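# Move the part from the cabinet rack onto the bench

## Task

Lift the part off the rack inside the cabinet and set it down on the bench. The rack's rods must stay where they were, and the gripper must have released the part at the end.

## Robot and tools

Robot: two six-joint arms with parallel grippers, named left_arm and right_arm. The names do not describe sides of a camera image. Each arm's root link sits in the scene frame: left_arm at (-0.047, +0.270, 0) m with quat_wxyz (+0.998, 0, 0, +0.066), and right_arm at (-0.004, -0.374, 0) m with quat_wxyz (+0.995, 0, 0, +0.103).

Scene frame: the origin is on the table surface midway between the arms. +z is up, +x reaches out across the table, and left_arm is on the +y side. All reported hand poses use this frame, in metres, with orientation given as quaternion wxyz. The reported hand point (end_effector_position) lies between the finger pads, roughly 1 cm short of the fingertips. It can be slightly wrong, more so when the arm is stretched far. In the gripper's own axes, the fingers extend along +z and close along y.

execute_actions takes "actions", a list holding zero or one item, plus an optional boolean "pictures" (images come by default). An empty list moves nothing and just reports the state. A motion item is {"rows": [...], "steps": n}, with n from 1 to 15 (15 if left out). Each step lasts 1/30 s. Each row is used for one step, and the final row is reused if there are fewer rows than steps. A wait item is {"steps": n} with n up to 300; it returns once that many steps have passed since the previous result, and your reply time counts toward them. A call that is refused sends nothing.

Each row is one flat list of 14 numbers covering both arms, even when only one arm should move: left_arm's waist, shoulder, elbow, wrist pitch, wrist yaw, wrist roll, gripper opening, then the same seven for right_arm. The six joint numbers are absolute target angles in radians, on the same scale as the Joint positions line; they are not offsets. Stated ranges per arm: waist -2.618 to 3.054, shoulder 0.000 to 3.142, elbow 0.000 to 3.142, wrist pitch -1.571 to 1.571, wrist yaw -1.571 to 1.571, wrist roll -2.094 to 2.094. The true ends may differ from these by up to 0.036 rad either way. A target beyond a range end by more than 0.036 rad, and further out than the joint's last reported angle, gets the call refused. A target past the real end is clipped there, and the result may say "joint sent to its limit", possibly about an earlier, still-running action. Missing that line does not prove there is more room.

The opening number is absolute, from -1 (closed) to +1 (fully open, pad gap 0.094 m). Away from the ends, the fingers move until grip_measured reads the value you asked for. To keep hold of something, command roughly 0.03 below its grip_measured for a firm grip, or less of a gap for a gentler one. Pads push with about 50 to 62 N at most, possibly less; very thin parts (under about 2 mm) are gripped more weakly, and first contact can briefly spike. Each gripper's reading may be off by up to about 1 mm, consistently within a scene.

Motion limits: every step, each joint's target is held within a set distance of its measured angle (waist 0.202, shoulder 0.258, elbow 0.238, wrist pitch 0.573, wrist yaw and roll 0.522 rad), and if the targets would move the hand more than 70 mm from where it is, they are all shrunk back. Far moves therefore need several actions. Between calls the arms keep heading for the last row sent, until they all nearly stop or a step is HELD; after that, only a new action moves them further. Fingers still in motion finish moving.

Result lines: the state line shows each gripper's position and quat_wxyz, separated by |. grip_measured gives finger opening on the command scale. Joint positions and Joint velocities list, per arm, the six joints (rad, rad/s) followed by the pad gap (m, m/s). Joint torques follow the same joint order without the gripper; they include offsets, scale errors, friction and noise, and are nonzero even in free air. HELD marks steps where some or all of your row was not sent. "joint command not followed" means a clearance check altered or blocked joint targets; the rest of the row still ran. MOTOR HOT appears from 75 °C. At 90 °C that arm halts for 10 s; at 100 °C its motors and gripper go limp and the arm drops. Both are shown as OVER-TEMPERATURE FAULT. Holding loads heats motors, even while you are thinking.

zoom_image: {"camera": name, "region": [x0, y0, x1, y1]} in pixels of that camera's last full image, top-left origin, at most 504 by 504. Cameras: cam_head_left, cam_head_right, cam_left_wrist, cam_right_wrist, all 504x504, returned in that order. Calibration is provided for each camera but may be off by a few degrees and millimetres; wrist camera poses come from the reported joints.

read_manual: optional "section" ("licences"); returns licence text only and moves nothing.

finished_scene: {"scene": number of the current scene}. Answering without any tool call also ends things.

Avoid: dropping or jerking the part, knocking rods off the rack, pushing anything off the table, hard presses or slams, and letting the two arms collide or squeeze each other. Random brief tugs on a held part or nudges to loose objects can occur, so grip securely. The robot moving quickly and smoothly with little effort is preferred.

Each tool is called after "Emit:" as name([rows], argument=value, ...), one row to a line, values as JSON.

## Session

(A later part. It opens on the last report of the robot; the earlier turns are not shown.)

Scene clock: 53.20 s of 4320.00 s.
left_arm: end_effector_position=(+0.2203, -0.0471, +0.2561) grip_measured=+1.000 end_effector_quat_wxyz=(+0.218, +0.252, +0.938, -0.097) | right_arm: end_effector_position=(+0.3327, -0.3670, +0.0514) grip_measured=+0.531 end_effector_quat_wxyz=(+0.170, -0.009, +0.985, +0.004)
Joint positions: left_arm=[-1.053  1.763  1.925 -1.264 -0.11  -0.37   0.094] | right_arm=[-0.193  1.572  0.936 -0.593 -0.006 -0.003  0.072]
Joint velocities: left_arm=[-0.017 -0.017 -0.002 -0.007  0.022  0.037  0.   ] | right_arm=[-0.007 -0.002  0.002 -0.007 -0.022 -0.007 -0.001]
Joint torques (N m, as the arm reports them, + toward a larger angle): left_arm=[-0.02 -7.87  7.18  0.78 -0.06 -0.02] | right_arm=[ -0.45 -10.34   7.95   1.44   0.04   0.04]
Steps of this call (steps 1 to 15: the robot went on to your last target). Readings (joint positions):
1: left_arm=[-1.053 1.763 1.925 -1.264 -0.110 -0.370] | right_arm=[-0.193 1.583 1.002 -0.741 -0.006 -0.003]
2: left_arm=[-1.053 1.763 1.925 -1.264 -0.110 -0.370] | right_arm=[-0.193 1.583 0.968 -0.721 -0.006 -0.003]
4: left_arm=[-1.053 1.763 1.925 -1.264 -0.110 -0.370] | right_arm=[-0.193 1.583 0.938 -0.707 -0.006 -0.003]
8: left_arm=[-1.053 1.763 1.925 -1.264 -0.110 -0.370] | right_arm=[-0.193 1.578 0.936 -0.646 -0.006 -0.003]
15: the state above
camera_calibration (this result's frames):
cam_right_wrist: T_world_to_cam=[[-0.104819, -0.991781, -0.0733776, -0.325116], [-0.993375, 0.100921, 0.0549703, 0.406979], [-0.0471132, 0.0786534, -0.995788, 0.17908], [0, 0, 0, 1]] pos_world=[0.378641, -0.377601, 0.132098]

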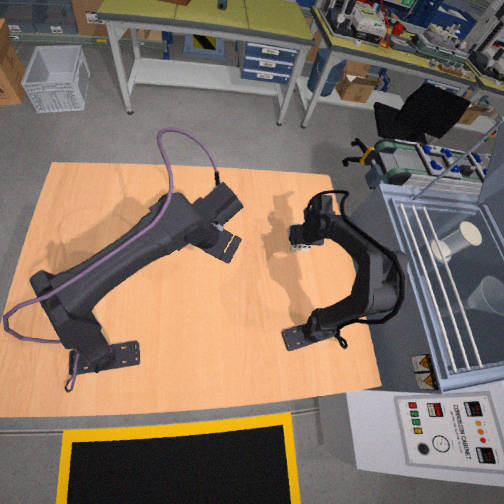

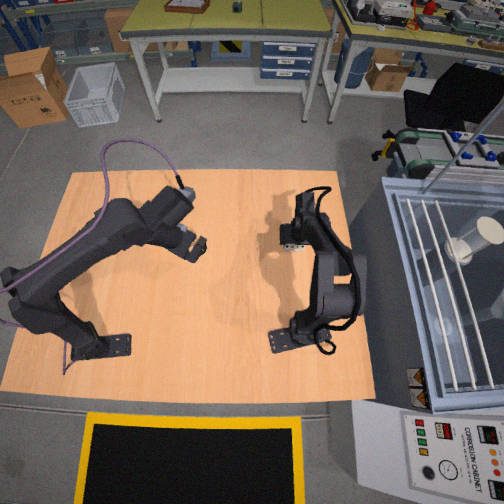

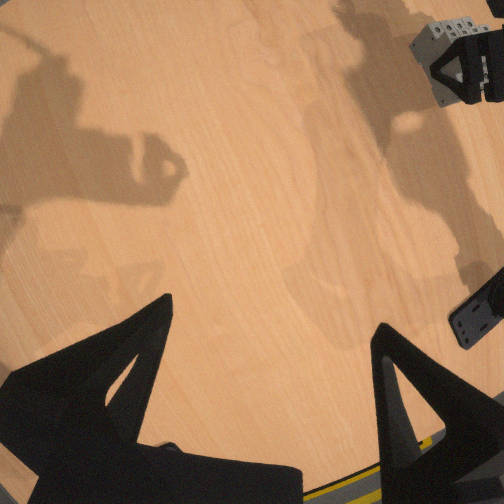

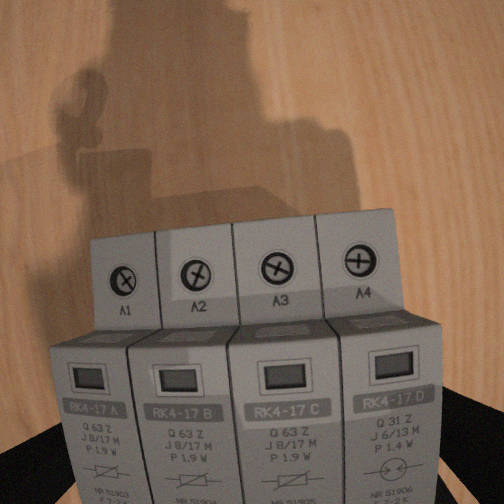

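Emit:
execute_actions([
  {"rows": [
[-1.053,1.763,1.925,-1.264,-0.11,-0.37,1, -0.2,1.525,0.96,-0.50,0,0,0.45],
[-1.053,1.763,1.925,-1.264,-0.11,-0.37,1, -0.2,1.525,0.95,-0.47,0,0,0.45],
[-1.053,1.763,1.925,-1.264,-0.11,-0.37,1, -0.2,1.525,0.94,-0.44,0,0,0.45],
[-1.053,1.763,1.925,-1.264,-0.11,-0.37,1, -0.2,1.525,0.93,-0.41,0,0,0.45],
[-1.053,1.763,1.925,-1.264,-0.11,-0.37,1, -0.2,1.525,0.92,-0.39,0,0,0.45],
[-1.053,1.763,1.925,-1.264,-0.11,-0.37,1, -0.2,1.525,0.91,-0.375,0,0,0.45],
[-1.053,1.763,1.925,-1.264,-0.11,-0.37,1, -0.2,1.525,0.90,-0.36,0,0,0.45],
[-1.053,1.763,1.925,-1.264,-0.11,-0.37,1, -0.2,1.525,0.89,-0.35,0,0,0.45],
[-1.053,1.763,1.925,-1.264,-0.11,-0.37,1, -0.2,1.525,0.88,-0.34,0,0,0.45]
], "steps": 15},
], pictures=false)

Emit:
execute_actions([
  {"steps": 15},
])

Scene clock: 57.50 s of 4320.00 s.
left_arm: end_effector_position=(+0.2203, -0.0471, +0.2561) grip_measured=+1.000 end_effector_quat_wxyz=(+0.218, +0.252, +0.938, -0.097) | right_arm: end_effector_position=(+0.3475, -0.3668, +0.0452) grip_measured=+0.531 end_effector_quat_wxyz=(+0.217, -0.009, +0.976, +0.004)
Joint positions: left_arm=[-1.053  1.763  1.925 -1.264 -0.11  -0.37   0.094] | right_arm=[-0.193  1.572  0.87  -0.432 -0.005 -0.003  0.072]
Joint velocities: left_arm=[ 0.002 -0.022 -0.012 -0.007 -0.051  0.007  0.   ] | right_arm=[-0.002 -0.017 -0.012  0.051  0.037 -0.007  0.002]
Joint torques (N m, as the arm reports them, + toward a larger angle): left_arm=[-0.02 -7.86  7.19  0.78 -0.06 -0.02] | right_arm=[ -0.45 -10.3    6.24   1.88   0.04   0.04]
Steps of this call (steps 1 to 15: the robot went on to your last target; steps 16 to 90: nothing new was sent; then 0.80 s passed at rest; steps 91 to 105: all 15 steps of this action). Readings (joint positions):
91: left_arm=[-1.053 1.763 1.925 -1.264 -0.110 -0.370] | right_arm=[-0.193 1.572 0.936 -0.589 -0.006 -0.003]
92: left_arm=[-1.053 1.763 1.925 -1.264 -0.110 -0.370] | right_arm=[-0.193 1.572 0.936 -0.584 -0.006 -0.003]
94: left_arm=[-1.053 1.763 1.925 -1.264 -0.110 -0.370] | right_arm=[-0.193 1.572 0.934 -0.558 -0.005 -0.003]
98: left_arm=[-1.053 1.763 1.925 -1.264 -0.110 -0.370] | right_arm=[-0.193 1.572 0.907 -0.473 -0.005 -0.003]
105: the state above

Scene clock: 58.00 s of 4320.00 s.
left_arm: end_effector_position=(+0.2203, -0.0471, +0.2561) grip_measured=+1.000 end_effector_quat_wxyz=(+0.218, +0.252, +0.938, -0.097) | right_arm: end_effector_position=(+0.3515, -0.3668, +0.0470) grip_measured=+0.531 end_effector_quat_wxyz=(+0.225, -0.009, +0.974, +0.004)
Joint positions: left_arm=[-1.053  1.763  1.925 -1.264 -0.11  -0.37   0.094] | right_arm=[-0.193  1.572  0.87  -0.414 -0.005 -0.003  0.072]
Joint velocities: left_arm=[-0.012  0.007 -0.017 -0.022 -0.007  0.022  0.   ] | right_arm=[-0.007 -0.007 -0.017  0.022  0.022  0.007 -0.   ]
Joint torques (N m, as the arm reports them, + toward a larger angle): left_arm=[-0.02 -7.88  7.19  0.78 -0.05 -0.02] | right_arm=[ -0.43 -10.31   6.31   1.8    0.04   0.05]
Steps of this call (steps 1 to 15: the robot went on to your last target). Readings (joint positions):
1: left_arm=[-1.053 1.763 1.925 -1.264 -0.110 -0.370] | right_arm=[-0.193 1.572 0.870 -0.430 -0.005 -0.003]
2: left_arm=[-1.053 1.763 1.925 -1.264 -0.110 -0.370] | right_arm=[-0.193 1.572 0.870 -0.427 -0.005 -0.003]
4: left_arm=[-1.053 1.763 1.925 -1.264 -0.110 -0.370] | right_arm=[-0.193 1.572 0.870 -0.421 -0.005 -0.003]
8: left_arm=[-1.053 1.763 1.925 -1.264 -0.110 -0.370] | right_arm=[-0.193 1.572 0.870 -0.416 -0.005 -0.003]
15: the state above
camera_calibration (this result's frames):
cam_right_wrist: T_world_to_cam=[[-0.0960249, -0.991665, -0.0859101, -0.325724], [-0.993279, 0.101069, -0.0564172, 0.431109], [0.0646298, 0.0799152, -0.994704, 0.136764], [0, 0, 0, 1]] pos_world=[0.388095, -0.37751, 0.132379]

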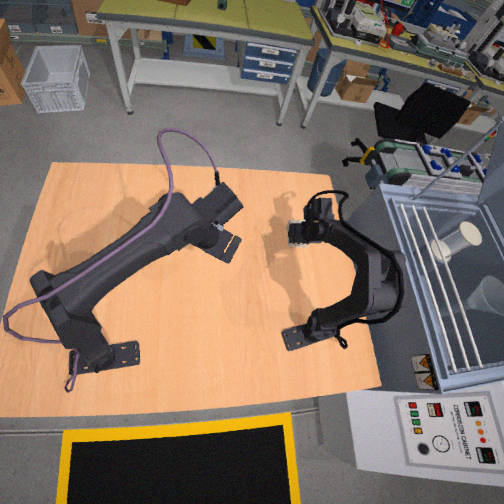

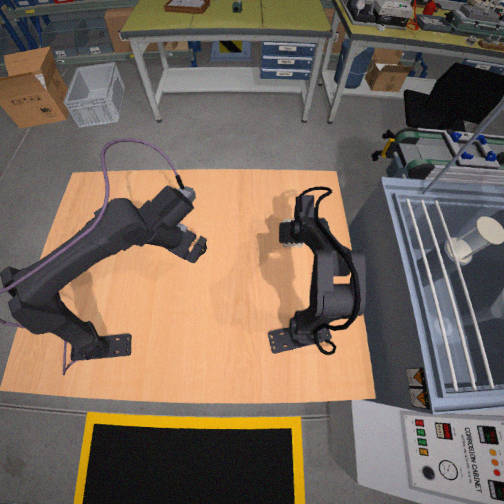

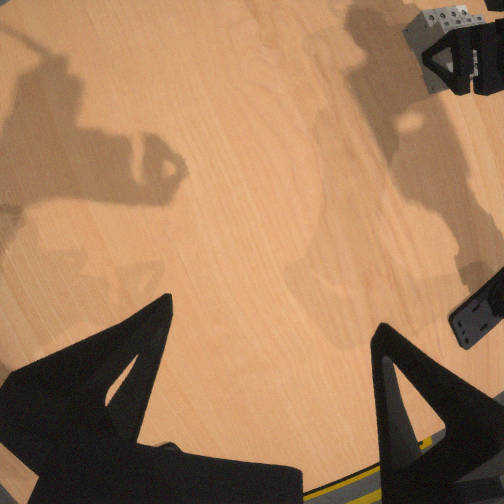

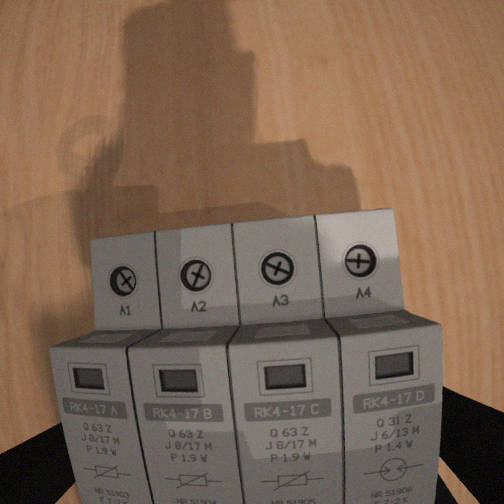

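Emit:
execute_actions([
  {"rows": [
[-1.053,1.763,1.925,-1.264,-0.11,-0.37,1, -0.2,1.525,0.87,-0.33,0,0,0.45],
[-1.053,1.763,1.925,-1.264,-0.11,-0.37,1, -0.2,1.525,0.86,-0.32,0,0,0.45],
[-1.053,1.763,1.925,-1.264,-0.11,-0.37,1, -0.2,1.525,0.85,-0.31,0,0,0.45],
[-1.053,1.763,1.925,-1.264,-0.11,-0.37,1, -0.2,1.525,0.84,-0.30,0,0,0.45],
[-1.053,1.763,1.925,-1.264,-0.11,-0.37,1, -0.2,1.525,0.83,-0.29,0,0,0.45]
], "steps": 15},
], pictures=false)

Emit:
execute_actions([
  {"steps": 10},
], pictures=false)

Scene clock: 61.37 s of 4320.00 s.
left_arm: end_effector_position=(+0.2203, -0.0471, +0.2561) grip_measured=+1.000 end_effector_quat_wxyz=(+0.218, +0.252, +0.938, -0.097) | right_arm: end_effector_position=(+0.3445, -0.3669, +0.0352) grip_measured=+0.531 end_effector_quat_wxyz=(+0.223, -0.009, +0.975, +0.004)
Joint positions: left_arm=[-1.053  1.763  1.925 -1.264 -0.11  -0.37   0.094] | right_arm=[-0.193  1.572  0.819 -0.367 -0.005 -0.003  0.072]
Joint velocities: left_arm=[-0.007  0.002  0.007  0.007  0.037 -0.125  0.   ] | right_arm=[ 0.017 -0.022  0.002  0.037 -0.022  0.007  0.001]
Joint torques (N m, as the arm reports them, + toward a larger angle): left_arm=[-0.02 -7.88  7.18  0.77 -0.06 -0.02] | right_arm=[ -0.42 -10.21   6.21   1.75   0.04   0.03]
Steps of this call (steps 1 to 15: the robot went on to your last target; steps 16 to 86: nothing new was sent; steps 87 to 101: all 15 steps of this action). Readings (joint positions):
87: left_arm=[-1.053 1.763 1.925 -1.264 -0.110 -0.370] | right_arm=[-0.193 1.572 0.870 -0.414 -0.005 -0.003]
88: left_arm=[-1.053 1.763 1.925 -1.264 -0.110 -0.370] | right_arm=[-0.193 1.572 0.867 -0.409 -0.005 -0.003]
90: left_arm=[-1.053 1.763 1.925 -1.264 -0.110 -0.370] | right_arm=[-0.193 1.572 0.855 -0.391 -0.005 -0.003]
94: left_arm=[-1.053 1.763 1.925 -1.264 -0.110 -0.370] | right_arm=[-0.193 1.572 0.826 -0.374 -0.005 -0.003]
101: the state above

Scene clock: 61.70 s of 4320.00 s.
left_arm: end_effector_position=(+0.2203, -0.0471, +0.2561) grip_measured=+1.000 end_effector_quat_wxyz=(+0.218, +0.252, +0.938, -0.097) | right_arm: end_effector_position=(+0.3452, -0.3669, +0.0355) grip_measured=+0.531 end_effector_quat_wxyz=(+0.225, -0.009, +0.974, +0.004)
Joint positions: left_arm=[-1.053  1.763  1.925 -1.264 -0.11  -0.37   0.094] | right_arm=[-0.193  1.572  0.819 -0.364 -0.005 -0.003  0.072]
Joint velocities: left_arm=[-0.007 -0.002 -0.007 -0.051  0.066  0.022  0.   ] | right_arm=[-0.002 -0.007  0.012  0.022  0.081  0.007  0.   ]
Joint torques (N m, as the arm reports them, + toward a larger angle): left_arm=[-0.02 -7.88  7.17  0.78 -0.06 -0.02] | right_arm=[ -0.43 -10.18   6.21   1.8    0.04   0.04]
Steps of this call (steps 1 to 10: the robot went on to your last target). Readings (joint positions):
1: left_arm=[-1.053 1.763 1.925 -1.264 -0.110 -0.370] | right_arm=[-0.193 1.572 0.819 -0.367 -0.005 -0.003]
2: left_arm=[-1.053 1.763 1.925 -1.264 -0.110 -0.370] | right_arm=[-0.193 1.572 0.819 -0.366 -0.005 -0.003]
4: left_arm=[-1.053 1.763 1.925 -1.264 -0.110 -0.370] | right_arm=[-0.193 1.572 0.819 -0.365 -0.005 -0.003]
8: left_arm=[-1.053 1.763 1.925 -1.264 -0.110 -0.370] | right_arm=[-0.193 1.572 0.819 -0.364 -0.005 -0.003]
10: the state above

Emit:
execute_actions([
  {"rows": [
[-1.053,1.763,1.925,-1.264,-0.11,-0.37,1, -0.2,1.525,0.82,-0.28,0,0,0.45],
[-1.053,1.763,1.925,-1.264,-0.11,-0.37,1, -0.2,1.525,0.81,-0.27,0,0,0.45],
[-1.053,1.763,1.925,-1.264,-0.11,-0.37,1, -0.2,1.525,0.80,-0.26,0,0,0.45]
], "steps": 15},
])

Scene clock: 64.33 s of 4320.00 s.
left_arm: end_effector_position=(+0.2203, -0.0471, +0.2561) grip_measured=+1.000 end_effector_quat_wxyz=(+0.218, +0.252, +0.938, -0.097) | right_arm: end_effector_position=(+0.3422, -0.3669, +0.0299) grip_measured=+0.531 end_effector_quat_wxyz=(+0.226, -0.009, +0.974, +0.004)
Joint positions: left_arm=[-1.053  1.763  1.925 -1.264 -0.11  -0.37   0.094] | right_arm=[-0.193  1.572  0.792 -0.336 -0.005 -0.003  0.072]
Joint velocities: left_arm=[-0.012  0.002  0.012 -0.037  0.051  0.022  0.   ] | right_arm=[-0.002 -0.002  0.007  0.007 -0.095  0.022 -0.002]
Joint torques (N m, as the arm reports them, + toward a larger angle): left_arm=[-0.01 -7.88  7.19  0.78 -0.06 -0.02] | right_arm=[ -0.46 -10.13   5.95   1.78   0.04   0.04]
Steps of this call (steps 1 to 15: the robot went on to your last target; steps 16 to 64: nothing new was sent; steps 65 to 79: all 15 steps of this action). Readings (joint positions):
65: left_arm=[-1.053 1.763 1.925 -1.264 -0.110 -0.370] | right_arm=[-0.193 1.572 0.819 -0.364 -0.005 -0.003]
66: left_arm=[-1.053 1.763 1.925 -1.264 -0.110 -0.370] | right_arm=[-0.193 1.572 0.816 -0.359 -0.005 -0.003]
68: left_arm=[-1.053 1.763 1.925 -1.264 -0.110 -0.370] | right_arm=[-0.193 1.572 0.807 -0.344 -0.005 -0.003]
72: left_arm=[-1.053 1.763 1.925 -1.264 -0.110 -0.370] | right_arm=[-0.193 1.572 0.793 -0.340 -0.005 -0.003]
79: the state above
camera_calibration (this result's frames):
cam_right_wrist: T_world_to_cam=[[-0.0959594, -0.991664, -0.0859943, -0.328235], [-0.993235, 0.101069, -0.0571738, 0.420982], [0.0653886, 0.0799262, -0.994654, 0.120071], [0, 0, 0, 1]] pos_world=[0.378786, -0.377644, 0.115271]

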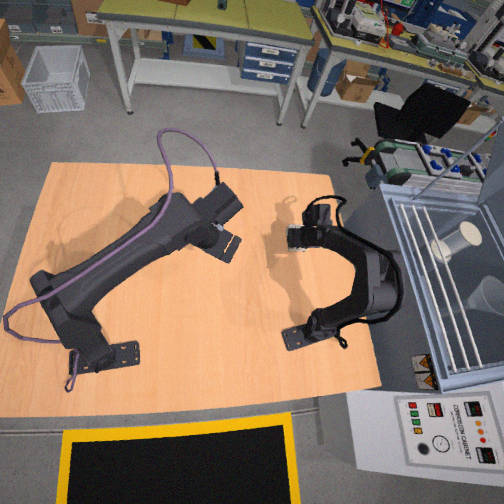

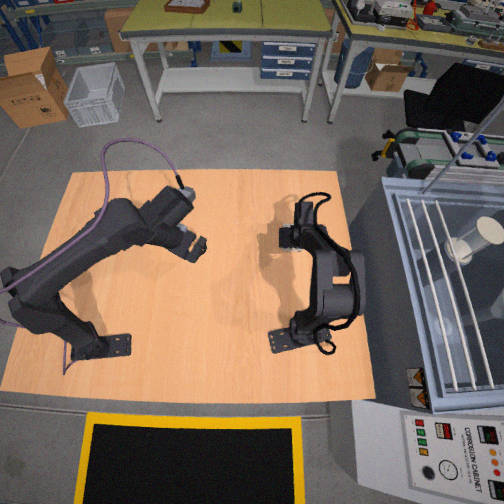

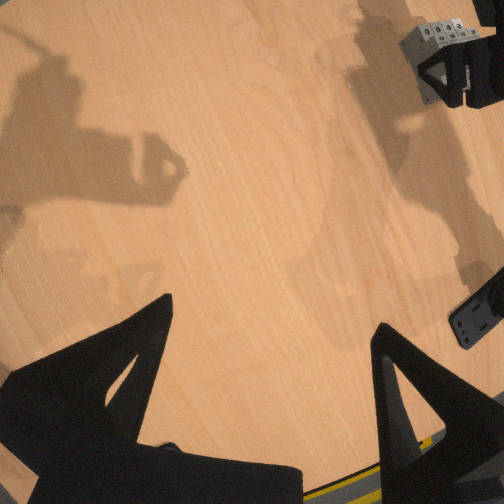

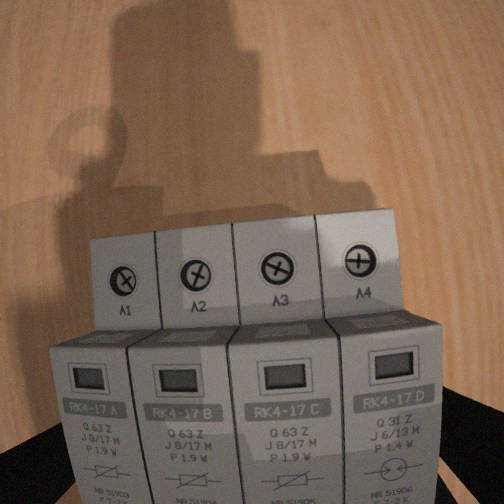

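Emit:
execute_actions([
  {"rows": [
[-1.053,1.763,1.925,-1.264,-0.11,-0.37,1, -0.2,1.525,0.80,-0.26,0,0,1]
], "steps": 15},
], pictures=false)

Emit:
execute_actions([
  {"rows": [
[-1.053,1.763,1.925,-1.264,-0.11,-0.37,1, -0.2,1.525,0.84,-0.30,0,0,1],
[-1.053,1.763,1.925,-1.264,-0.11,-0.37,1, -0.2,1.525,0.88,-0.34,0,0,1],
[-1.053,1.763,1.925,-1.264,-0.11,-0.37,1, -0.2,1.525,0.92,-0.38,0,0,1],
[-1.053,1.763,1.925,-1.264,-0.11,-0.37,1, -0.2,1.525,0.96,-0.42,0,0,1],
[-1.053,1.763,1.925,-1.264,-0.11,-0.37,1, -0.2,1.525,1.00,-0.46,0,0,1],
[-1.053,1.763,1.925,-1.264,-0.11,-0.37,1, -0.2,1.525,1.04,-0.50,0,0,1],
[-1.053,1.763,1.925,-1.264,-0.11,-0.37,1, -0.2,1.525,1.08,-0.54,0,0,1],
[-1.053,1.763,1.925,-1.264,-0.11,-0.37,1, -0.2,1.525,1.12,-0.58,0,0,1],
[-1.053,1.763,1.925,-1.264,-0.11,-0.37,1, -0.2,1.525,1.16,-0.62,0,0,1],
[-1.053,1.763,1.925,-1.264,-0.11,-0.37,1, -0.2,1.525,1.20,-0.66,0,0,1],
[-1.053,1.763,1.925,-1.264,-0.11,-0.37,1, -0.2,1.525,1.24,-0.70,0,0,1],
[-1.053,1.763,1.925,-1.264,-0.11,-0.37,1, -0.2,1.525,1.28,-0.74,0,0,1]
], "steps": 15},
])

Scene clock: 68.00 s of 4320.00 s.
left_arm: end_effector_position=(+0.2203, -0.0471, +0.2561) grip_measured=+1.000 end_effector_quat_wxyz=(+0.218, +0.252, +0.938, -0.097) | right_arm: end_effector_position=(+0.3558, -0.3667, +0.0428) grip_measured=+1.000 end_effector_quat_wxyz=(+0.262, -0.009, +0.965, +0.004)
Joint positions: left_arm=[-1.053  1.763  1.925 -1.264 -0.11  -0.37   0.094] | right_arm=[-0.193  1.552  0.792 -0.281 -0.005 -0.003  0.094]
Joint velocities: left_arm=[ 0.002  0.007 -0.007 -0.007 -0.022  0.066  0.   ] | right_arm=[-0.007 -0.002 -0.002  0.066 -0.051 -0.022  0.   ]
Joint torques (N m, as the arm reports them, + toward a larger angle): left_arm=[ 0.03 -7.89  7.19  0.78 -0.07 -0.02] | right_arm=[-0.47 -8.62  6.07  1.4   0.03  0.03]
Steps of this call (steps 1 to 15: the robot went on to your last target; steps 16 to 90: nothing new was sent; then 0.17 s passed at rest; steps 91 to 105: all 15 steps of this action). Readings (joint positions):
91: left_arm=[-1.053 1.763 1.925 -1.264 -0.110 -0.370] | right_arm=[-0.193 1.572 0.792 -0.333 -0.005 -0.003]
92: left_arm=[-1.053 1.763 1.925 -1.264 -0.110 -0.370] | right_arm=[-0.193 1.569 0.792 -0.325 -0.005 -0.003]
94: left_arm=[-1.053 1.763 1.925 -1.264 -0.110 -0.370] | right_arm=[-0.193 1.560 0.792 -0.308 -0.005 -0.003]
98: left_arm=[-1.053 1.763 1.925 -1.264 -0.110 -0.370] | right_arm=[-0.193 1.552 0.792 -0.287 -0.005 -0.003]
105: the state above

Scene clock: 68.50 s of 4320.00 s.
left_arm: end_effector_position=(+0.2203, -0.0471, +0.2561) grip_measured=+1.000 end_effector_quat_wxyz=(+0.218, +0.252, +0.938, -0.097) | right_arm: end_effector_position=(+0.4140, -0.3659, +0.1764) grip_measured=+1.000 end_effector_quat_wxyz=(+0.326, -0.009, +0.945, +0.004)
Joint positions: left_arm=[-1.053  1.763  1.925 -1.264 -0.11  -0.37   0.094] | right_arm=[-0.193  1.542  1.261 -0.625 -0.005 -0.003  0.094]
Joint velocities: left_arm=[-0.022 -0.007  0.007  0.022 -0.037 -0.022  0.   ] | right_arm=[-0.002 -0.164  0.256 -0.33  -0.066 -0.007  0.   ]
Joint torques (N m, as the arm reports them, + toward a larger angle): left_arm=[-0.02 -7.89  7.2   0.77 -0.06 -0.02] | right_arm=[-0.45 -7.9   6.53  0.77  0.02  0.03]
Steps of this call (steps 1 to 15: all 15 steps of this action). Readings (joint positions):
1: left_arm=[-1.053 1.763 1.925 -1.264 -0.110 -0.370] | right_arm=[-0.193 1.552 0.794 -0.284 -0.005 -0.003]
2: left_arm=[-1.053 1.763 1.925 -1.264 -0.110 -0.370] | right_arm=[-0.193 1.552 0.805 -0.300 -0.005 -0.003]
4: left_arm=[-1.053 1.763 1.925 -1.264 -0.110 -0.370] | right_arm=[-0.193 1.552 0.853 -0.352 -0.005 -0.003]
8: left_arm=[-1.053 1.763 1.925 -1.264 -0.110 -0.370] | right_arm=[-0.193 1.552 1.021 -0.458 -0.005 -0.003]
15: the state above
camera_calibration (this result's frames):
cam_right_wrist: T_world_to_cam=[[-0.0757144, -0.991371, -0.107006, -0.312288], [-0.959784, 0.101552, -0.26173, 0.522977], [0.270338, 0.082886, -0.959191, 0.170975], [0, 0, 0, 1]] pos_world=[0.432079, -0.376874, 0.267459]

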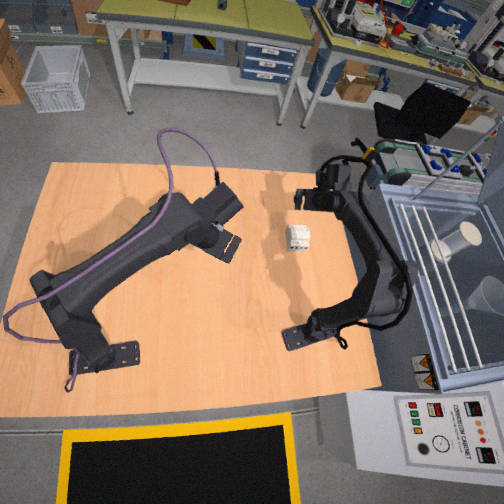

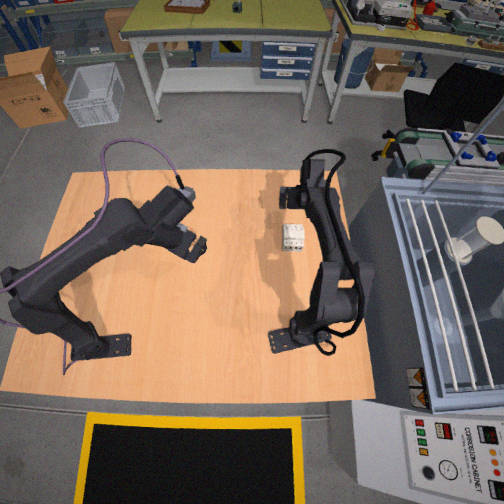

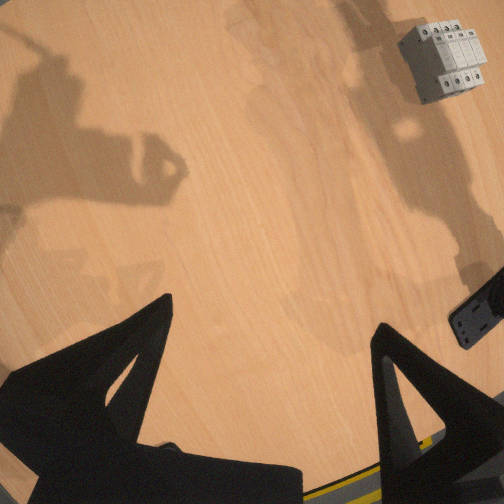

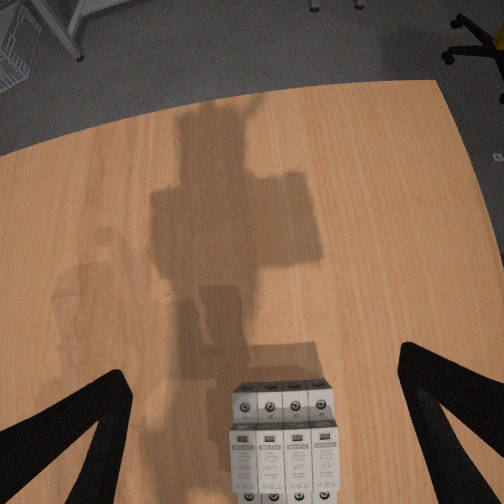

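The part is on the bench and the rods are still in place.

Emit:
finished_scene(scene=1)

The scene is finished: the task was done.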